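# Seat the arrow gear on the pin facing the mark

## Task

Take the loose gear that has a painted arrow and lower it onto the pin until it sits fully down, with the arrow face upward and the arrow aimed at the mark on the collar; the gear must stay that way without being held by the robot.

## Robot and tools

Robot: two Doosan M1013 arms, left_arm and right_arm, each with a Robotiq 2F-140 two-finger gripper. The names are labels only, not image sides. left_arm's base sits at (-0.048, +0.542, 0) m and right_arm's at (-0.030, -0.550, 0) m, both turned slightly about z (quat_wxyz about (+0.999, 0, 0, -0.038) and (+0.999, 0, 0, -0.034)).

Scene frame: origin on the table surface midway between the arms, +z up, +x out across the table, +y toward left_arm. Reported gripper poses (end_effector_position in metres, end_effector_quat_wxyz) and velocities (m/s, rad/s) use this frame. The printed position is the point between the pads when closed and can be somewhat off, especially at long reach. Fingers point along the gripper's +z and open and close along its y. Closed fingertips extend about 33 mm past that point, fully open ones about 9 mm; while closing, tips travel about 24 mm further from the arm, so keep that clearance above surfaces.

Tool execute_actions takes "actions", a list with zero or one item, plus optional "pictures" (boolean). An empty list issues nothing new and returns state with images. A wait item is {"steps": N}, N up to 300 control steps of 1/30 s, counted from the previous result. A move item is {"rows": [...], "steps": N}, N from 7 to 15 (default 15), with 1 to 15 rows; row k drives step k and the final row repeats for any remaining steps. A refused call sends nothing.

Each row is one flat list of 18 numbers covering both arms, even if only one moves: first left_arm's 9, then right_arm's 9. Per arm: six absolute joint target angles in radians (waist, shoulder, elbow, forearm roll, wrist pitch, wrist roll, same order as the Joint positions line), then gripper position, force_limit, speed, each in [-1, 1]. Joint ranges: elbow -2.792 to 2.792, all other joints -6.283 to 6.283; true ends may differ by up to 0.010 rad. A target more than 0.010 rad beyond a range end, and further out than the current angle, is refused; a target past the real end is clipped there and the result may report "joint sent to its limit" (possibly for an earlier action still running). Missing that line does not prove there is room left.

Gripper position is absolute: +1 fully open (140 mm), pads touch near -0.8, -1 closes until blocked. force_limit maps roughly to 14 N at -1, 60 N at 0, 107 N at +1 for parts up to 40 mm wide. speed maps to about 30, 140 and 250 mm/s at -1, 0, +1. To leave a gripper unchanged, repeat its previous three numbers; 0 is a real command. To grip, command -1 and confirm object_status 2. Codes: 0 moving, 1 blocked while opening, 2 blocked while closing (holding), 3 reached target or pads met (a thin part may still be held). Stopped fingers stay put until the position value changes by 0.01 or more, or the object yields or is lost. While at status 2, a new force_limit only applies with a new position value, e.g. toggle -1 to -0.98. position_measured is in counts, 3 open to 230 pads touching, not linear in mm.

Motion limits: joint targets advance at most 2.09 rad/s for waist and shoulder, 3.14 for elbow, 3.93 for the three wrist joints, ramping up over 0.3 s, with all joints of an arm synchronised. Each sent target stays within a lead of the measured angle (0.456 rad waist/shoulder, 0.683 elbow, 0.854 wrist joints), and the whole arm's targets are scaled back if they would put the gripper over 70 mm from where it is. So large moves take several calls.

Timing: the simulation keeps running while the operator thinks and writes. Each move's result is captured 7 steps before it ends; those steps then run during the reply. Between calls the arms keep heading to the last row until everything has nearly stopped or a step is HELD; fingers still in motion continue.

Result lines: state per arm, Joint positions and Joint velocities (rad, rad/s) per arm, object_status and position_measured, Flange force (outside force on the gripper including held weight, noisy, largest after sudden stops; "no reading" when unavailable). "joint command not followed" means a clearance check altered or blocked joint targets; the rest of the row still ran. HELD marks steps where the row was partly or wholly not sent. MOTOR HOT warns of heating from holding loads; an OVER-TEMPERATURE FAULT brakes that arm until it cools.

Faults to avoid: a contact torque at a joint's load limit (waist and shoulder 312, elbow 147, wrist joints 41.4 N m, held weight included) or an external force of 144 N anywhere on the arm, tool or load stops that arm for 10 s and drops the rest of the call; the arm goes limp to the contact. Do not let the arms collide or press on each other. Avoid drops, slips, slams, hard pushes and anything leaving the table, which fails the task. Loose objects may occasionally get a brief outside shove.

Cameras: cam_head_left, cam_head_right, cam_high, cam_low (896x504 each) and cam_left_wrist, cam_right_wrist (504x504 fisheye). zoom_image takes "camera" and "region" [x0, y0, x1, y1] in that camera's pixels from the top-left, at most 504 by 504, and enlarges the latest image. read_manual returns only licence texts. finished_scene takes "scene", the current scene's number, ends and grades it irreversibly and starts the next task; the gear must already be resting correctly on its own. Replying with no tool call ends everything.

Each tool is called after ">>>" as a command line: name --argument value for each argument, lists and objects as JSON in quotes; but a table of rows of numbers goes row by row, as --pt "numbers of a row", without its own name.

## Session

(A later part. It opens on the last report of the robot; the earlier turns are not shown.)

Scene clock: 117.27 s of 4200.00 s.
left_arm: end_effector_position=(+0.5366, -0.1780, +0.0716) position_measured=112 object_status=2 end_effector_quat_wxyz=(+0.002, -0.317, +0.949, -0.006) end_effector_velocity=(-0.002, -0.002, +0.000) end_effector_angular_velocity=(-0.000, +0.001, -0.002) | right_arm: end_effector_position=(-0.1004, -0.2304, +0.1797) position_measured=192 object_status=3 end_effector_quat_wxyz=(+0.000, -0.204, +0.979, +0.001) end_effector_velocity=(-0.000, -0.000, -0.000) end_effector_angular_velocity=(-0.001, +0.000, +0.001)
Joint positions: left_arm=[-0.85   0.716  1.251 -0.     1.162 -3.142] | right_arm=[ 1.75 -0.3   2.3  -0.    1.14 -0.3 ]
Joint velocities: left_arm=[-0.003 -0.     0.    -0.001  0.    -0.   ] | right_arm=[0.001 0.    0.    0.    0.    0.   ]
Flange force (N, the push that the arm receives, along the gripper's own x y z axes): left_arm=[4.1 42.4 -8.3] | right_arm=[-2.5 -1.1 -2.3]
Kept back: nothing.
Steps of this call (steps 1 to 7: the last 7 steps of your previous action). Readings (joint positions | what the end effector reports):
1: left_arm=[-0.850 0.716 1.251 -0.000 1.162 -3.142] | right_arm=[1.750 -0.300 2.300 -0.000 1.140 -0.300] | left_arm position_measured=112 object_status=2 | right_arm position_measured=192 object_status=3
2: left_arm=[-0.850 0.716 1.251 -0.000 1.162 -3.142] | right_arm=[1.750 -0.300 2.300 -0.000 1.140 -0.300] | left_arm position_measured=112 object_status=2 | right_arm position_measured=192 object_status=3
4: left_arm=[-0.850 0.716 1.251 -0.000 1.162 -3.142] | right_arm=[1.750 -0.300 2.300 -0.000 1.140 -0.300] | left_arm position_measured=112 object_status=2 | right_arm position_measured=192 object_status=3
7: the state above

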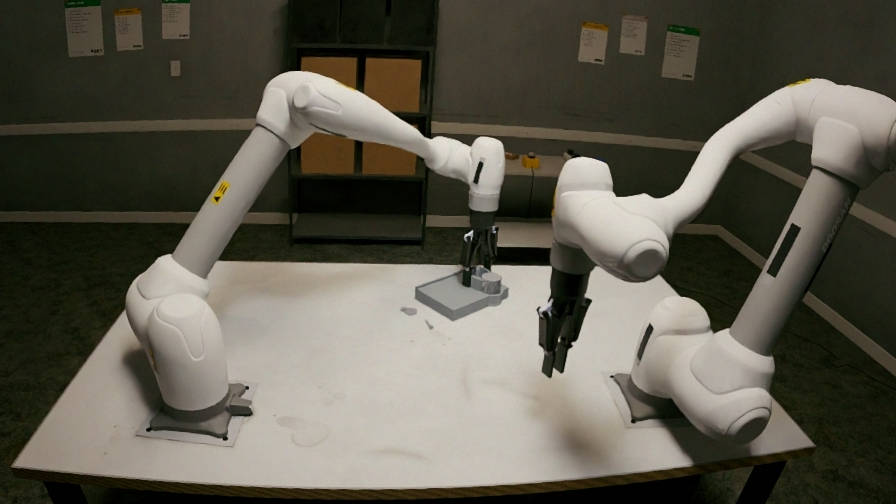

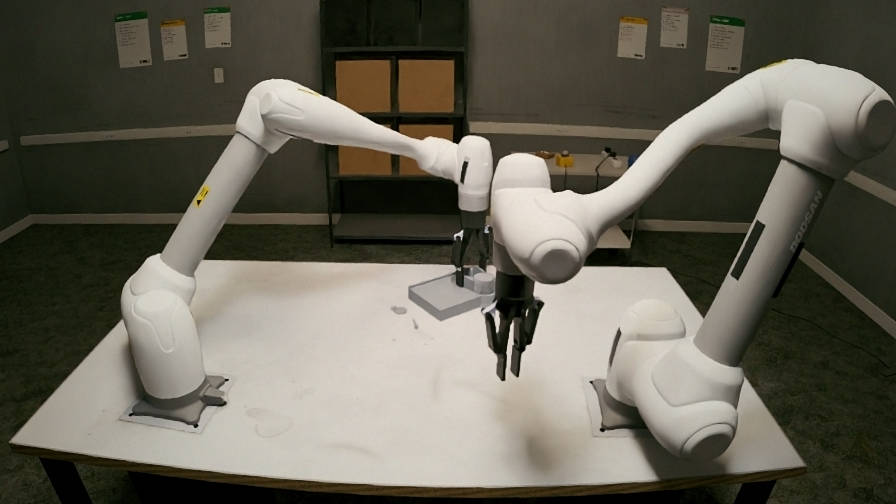

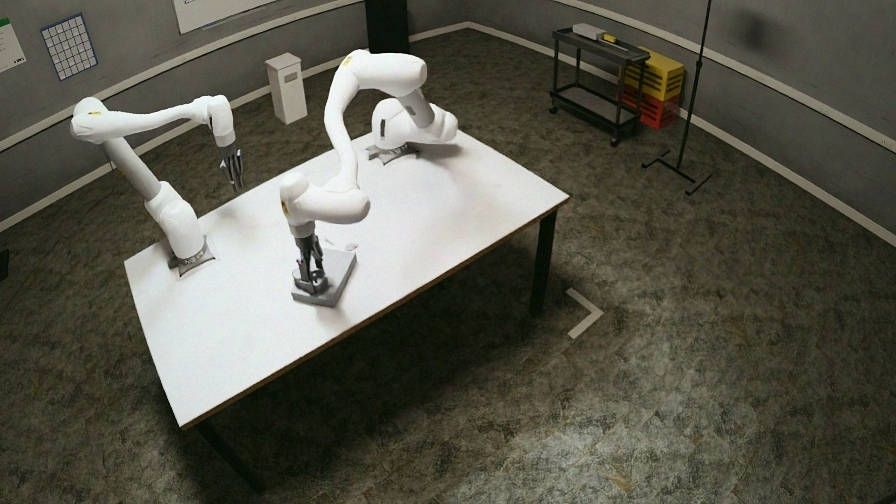

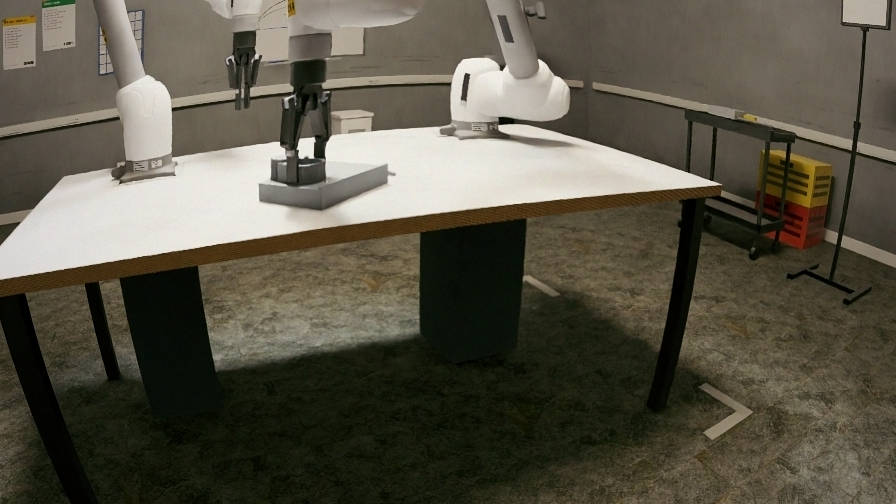

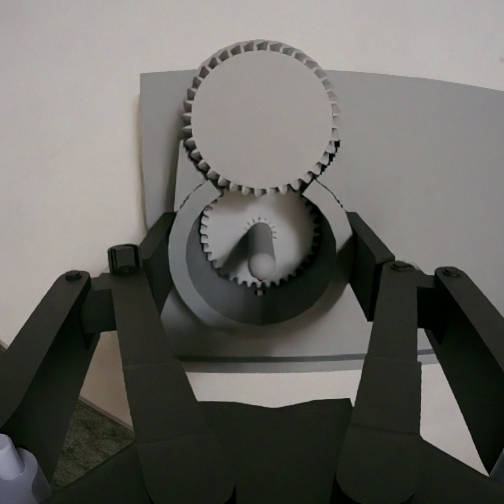

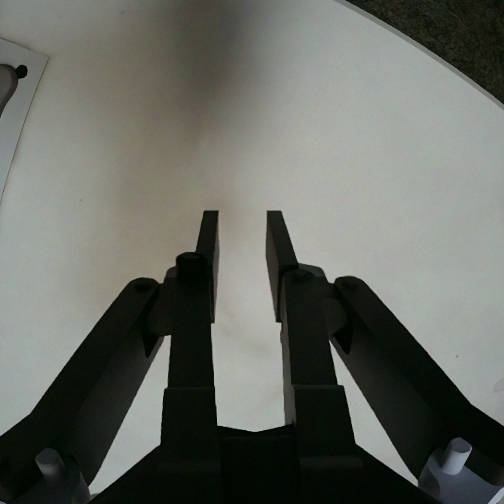

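>>> execute_actions --actions '[{"rows":[[-0.8503,0.7165,1.251,0,1.162,-3.1416,0.36,0,-0.3,1.75,-0.3,2.3,0,1.14,-0.3,-0.5,0,0]],"steps":12}]'

>>> execute_actions --actions '[{"rows":[[-0.8503,0.678,1.17,0,1.294,-2.8,0.36,0,-0.3,1.75,-0.3,2.3,0,1.14,-0.3,-0.5,0,0]],"steps":15}]'

>>> execute_actions --actions '[{"steps":12}]' --pictures true

>>> zoom_image --camera "cam_left_wrist" --region '[160,100,360,300]'

Scene clock: 117.77 s of 4200.00 s.
left_arm: end_effector_position=(+0.5370, -0.1786, +0.0716) position_measured=92 object_status=0 end_effector_quat_wxyz=(+0.002, -0.317, +0.949, -0.006) end_effector_velocity=(-0.000, +0.002, -0.000) end_effector_angular_velocity=(+0.003, +0.002, +0.001) | right_arm: end_effector_position=(-0.1004, -0.2304, +0.1797) position_measured=192 object_status=3 end_effector_quat_wxyz=(+0.000, -0.204, +0.979, +0.001) end_effector_velocity=(-0.000, -0.001, -0.000) end_effector_angular_velocity=(-0.001, -0.000, +0.001)
Joint positions: left_arm=[-0.85   0.717  1.251 -0.     1.161 -3.142] | right_arm=[ 1.75 -0.3   2.3  -0.    1.14 -0.3 ]
Joint velocities: left_arm=[ 0.001 -0.     0.001  0.001  0.003 -0.001] | right_arm=[ 0.001  0.     0.    -0.     0.001 -0.   ]
Flange force (N, the push that the arm receives, along the gripper's own x y z axes): left_arm=[3.2 -0.1 2.1] | right_arm=[-4.1 -2.0 -2.4]
Steps of this call (steps 1 to 10: the robot went on to your last target; steps 11 to 15: the first 5 steps of this action). Readings (joint positions | what the end effector reports):
11: left_arm=[-0.850 0.716 1.251 -0.000 1.162 -3.142] | right_arm=[1.750 -0.300 2.300 -0.000 1.140 -0.300] | left_arm position_measured=112 object_status=0 | right_arm position_measured=192 object_status=3
12: left_arm=[-0.850 0.717 1.251 -0.000 1.162 -3.142] | right_arm=[1.750 -0.300 2.300 -0.000 1.140 -0.300] | left_arm position_measured=112 object_status=0 | right_arm position_measured=192 object_status=3
14: left_arm=[-0.850 0.717 1.251 -0.000 1.161 -3.142] | right_arm=[1.750 -0.300 2.300 -0.000 1.140 -0.300] | left_arm position_measured=98 object_status=0 | right_arm position_measured=192 object_status=3
15: the state above

Scene clock: 118.27 s of 4200.00 s.
left_arm: end_effector_position=(+0.5370, -0.1786, +0.1371) position_measured=84 object_status=3 end_effector_quat_wxyz=(+0.001, -0.180, +0.984, -0.001) end_effector_velocity=(-0.009, +0.011, +0.272) end_effector_angular_velocity=(+0.042, +0.028, -1.193) | right_arm: end_effector_position=(-0.1004, -0.2304, +0.1797) position_measured=192 object_status=3 end_effector_quat_wxyz=(+0.000, -0.204, +0.979, +0.001) end_effector_velocity=(-0.001, +0.001, +0.000) end_effector_angular_velocity=(+0.001, +0.000, +0.002)
Joint positions: left_arm=[-0.85   0.684  1.183 -0.     1.271 -2.859] | right_arm=[ 1.75 -0.3   2.3  -0.    1.14 -0.3 ]
Joint velocities: left_arm=[-0.    -0.134 -0.277 -0.001  0.461  1.193] | right_arm=[ 0.001  0.    -0.    -0.    -0.001 -0.   ]
Flange force (N, the push that the arm receives, along the gripper's own x y z axes): left_arm=[1.9 -4.7 1.0] | right_arm=[-2.1 0.1 -1.7]
Steps of this call (steps 1 to 7: the last 7 steps of your previous action; steps 8 to 15: the first 8 steps of this action). Readings (joint positions | what the end effector reports):
8: left_arm=[-0.850 0.716 1.251 -0.000 1.162 -3.142] | right_arm=[1.750 -0.300 2.300 -0.000 1.140 -0.300] | left_arm position_measured=84 object_status=0 | right_arm position_measured=192 object_status=3
9: left_arm=[-0.850 0.716 1.250 -0.000 1.165 -3.135] | right_arm=[1.750 -0.300 2.300 -0.000 1.140 -0.300] | left_arm position_measured=84 object_status=3 | right_arm position_measured=192 object_status=3
11: left_arm=[-0.850 0.710 1.237 -0.000 1.186 -3.078] | right_arm=[1.750 -0.300 2.300 0.000 1.140 -0.300] | left_arm position_measured=84 object_status=3 | right_arm position_measured=192 object_status=3
15: the state above

Scene clock: 118.67 s of 4200.00 s.
left_arm: end_effector_position=(+0.5364, -0.1778, +0.1498) position_measured=84 object_status=3 end_effector_quat_wxyz=(-0.000, -0.151, +0.989, +0.000) end_effector_velocity=(-0.000, +0.001, +0.001) end_effector_angular_velocity=(+0.001, +0.001, +0.001) | right_arm: end_effector_position=(-0.1004, -0.2304, +0.1797) position_measured=192 object_status=3 end_effector_quat_wxyz=(+0.000, -0.204, +0.979, +0.001) end_effector_velocity=(-0.000, +0.000, -0.000) end_effector_angular_velocity=(+0.001, -0.000, +0.001)
Joint positions: left_arm=[-0.85   0.678  1.17  -0.     1.294 -2.8  ] | right_arm=[ 1.75 -0.3   2.3   0.    1.14 -0.3 ]
Joint velocities: left_arm=[ 0.    -0.002 -0.    -0.     0.003 -0.   ] | right_arm=[ 0.001 -0.     0.    -0.    -0.001 -0.   ]
Flange force (N, the push that the arm receives, along the gripper's own x y z axes): left_arm=[1.9 -5.1 2.1] | right_arm=[-3.1 -1.4 -1.9]
Kept back: nothing.
Steps of this call (steps 1 to 7: the last 7 steps of your previous action; steps 8 to 12: the robot went on to your last target). Readings (joint positions | what the end effector reports):
1: left_arm=[-0.850 0.680 1.176 -0.000 1.284 -2.826] | right_arm=[1.750 -0.300 2.300 -0.000 1.140 -0.300] | left_arm position_measured=84 object_status=3 | right_arm position_measured=192 object_status=3
2: left_arm=[-0.850 0.679 1.171 -0.000 1.291 -2.807] | right_arm=[1.750 -0.300 2.300 -0.000 1.140 -0.300] | left_arm position_measured=84 object_status=3 | right_arm position_measured=192 object_status=3
4: left_arm=[-0.850 0.678 1.170 -0.000 1.294 -2.800] | right_arm=[1.750 -0.300 2.300 -0.000 1.140 -0.300] | left_arm position_measured=84 object_status=3 | right_arm position_measured=192 object_status=3
8: left_arm=[-0.850 0.678 1.170 -0.000 1.294 -2.800] | right_arm=[1.750 -0.300 2.300 -0.000 1.140 -0.300] | left_arm position_measured=84 object_status=3 | right_arm position_measured=192 object_status=3
12: the state above

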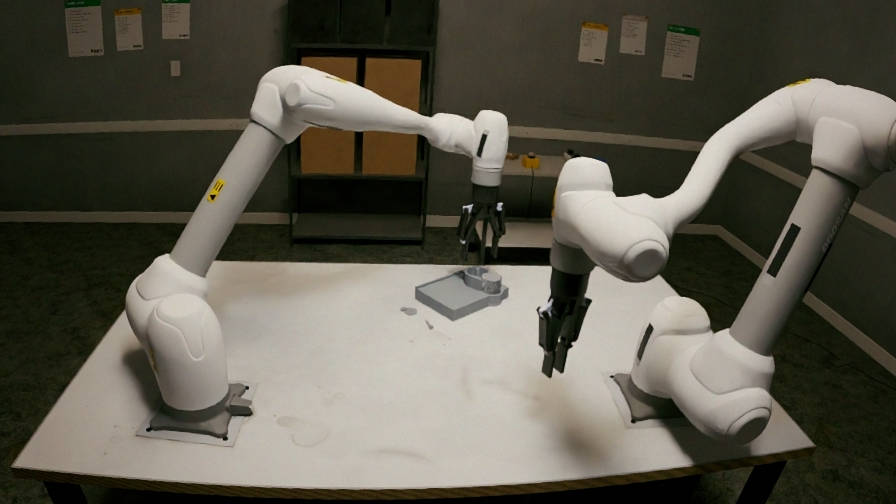

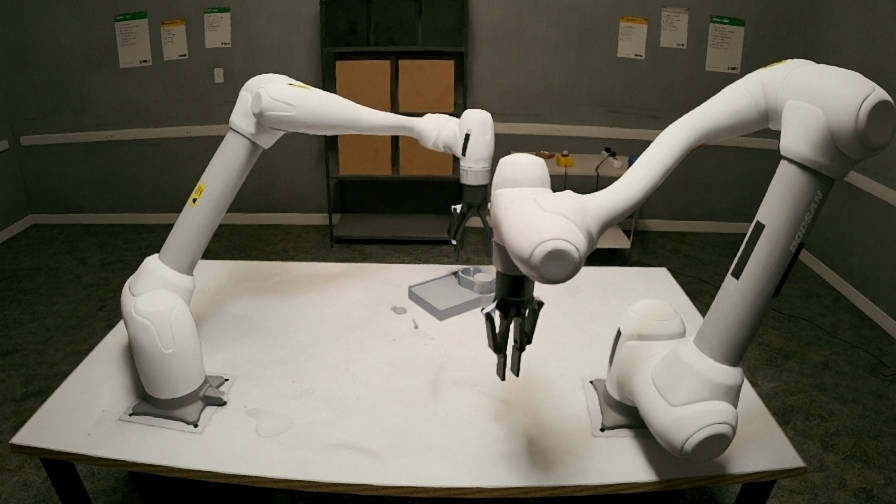

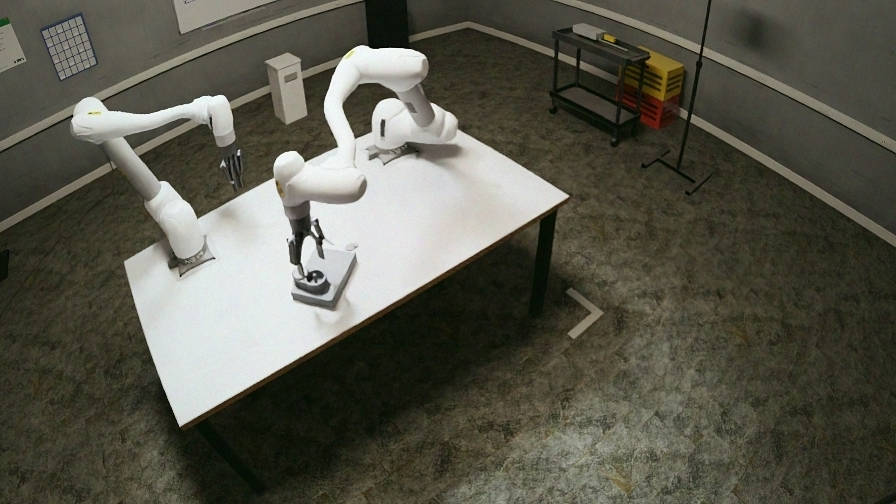

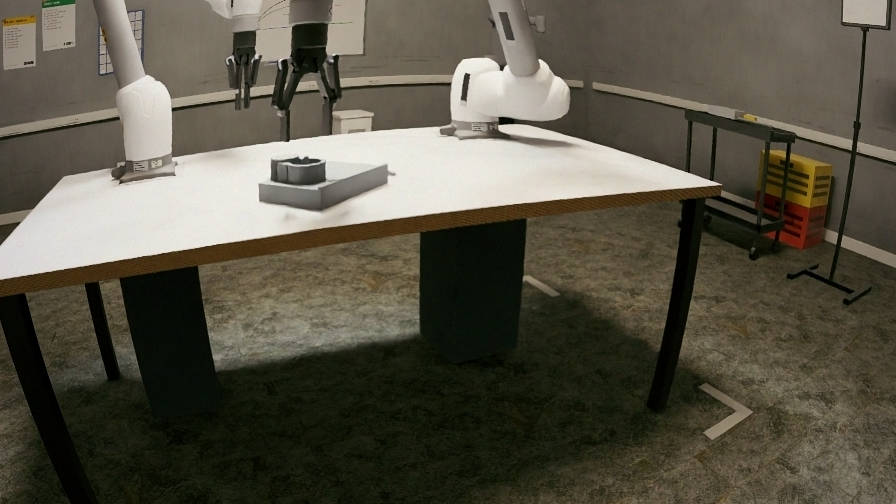

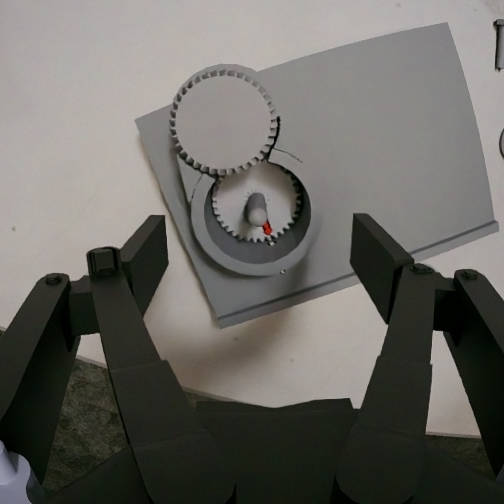

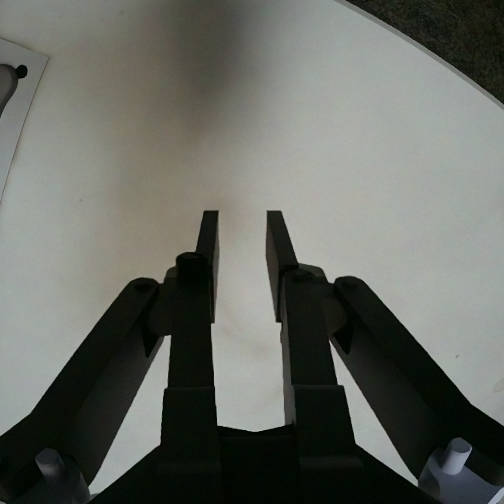

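Region (160, 100, 360, 300) of cam_left_wrist's 504x504 image, scaled by 2.520, with more detail than that image has.

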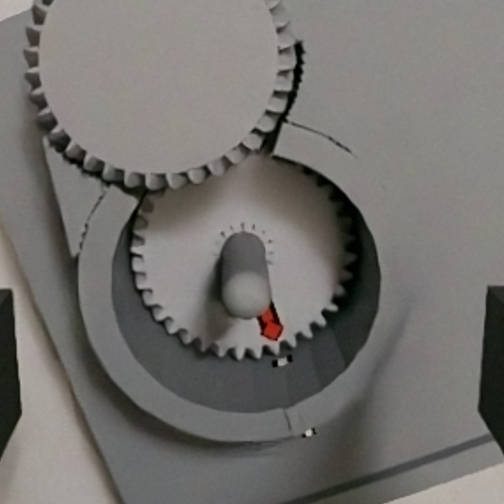

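>>> finished_scene --scene 1

The scene is finished: the task was done.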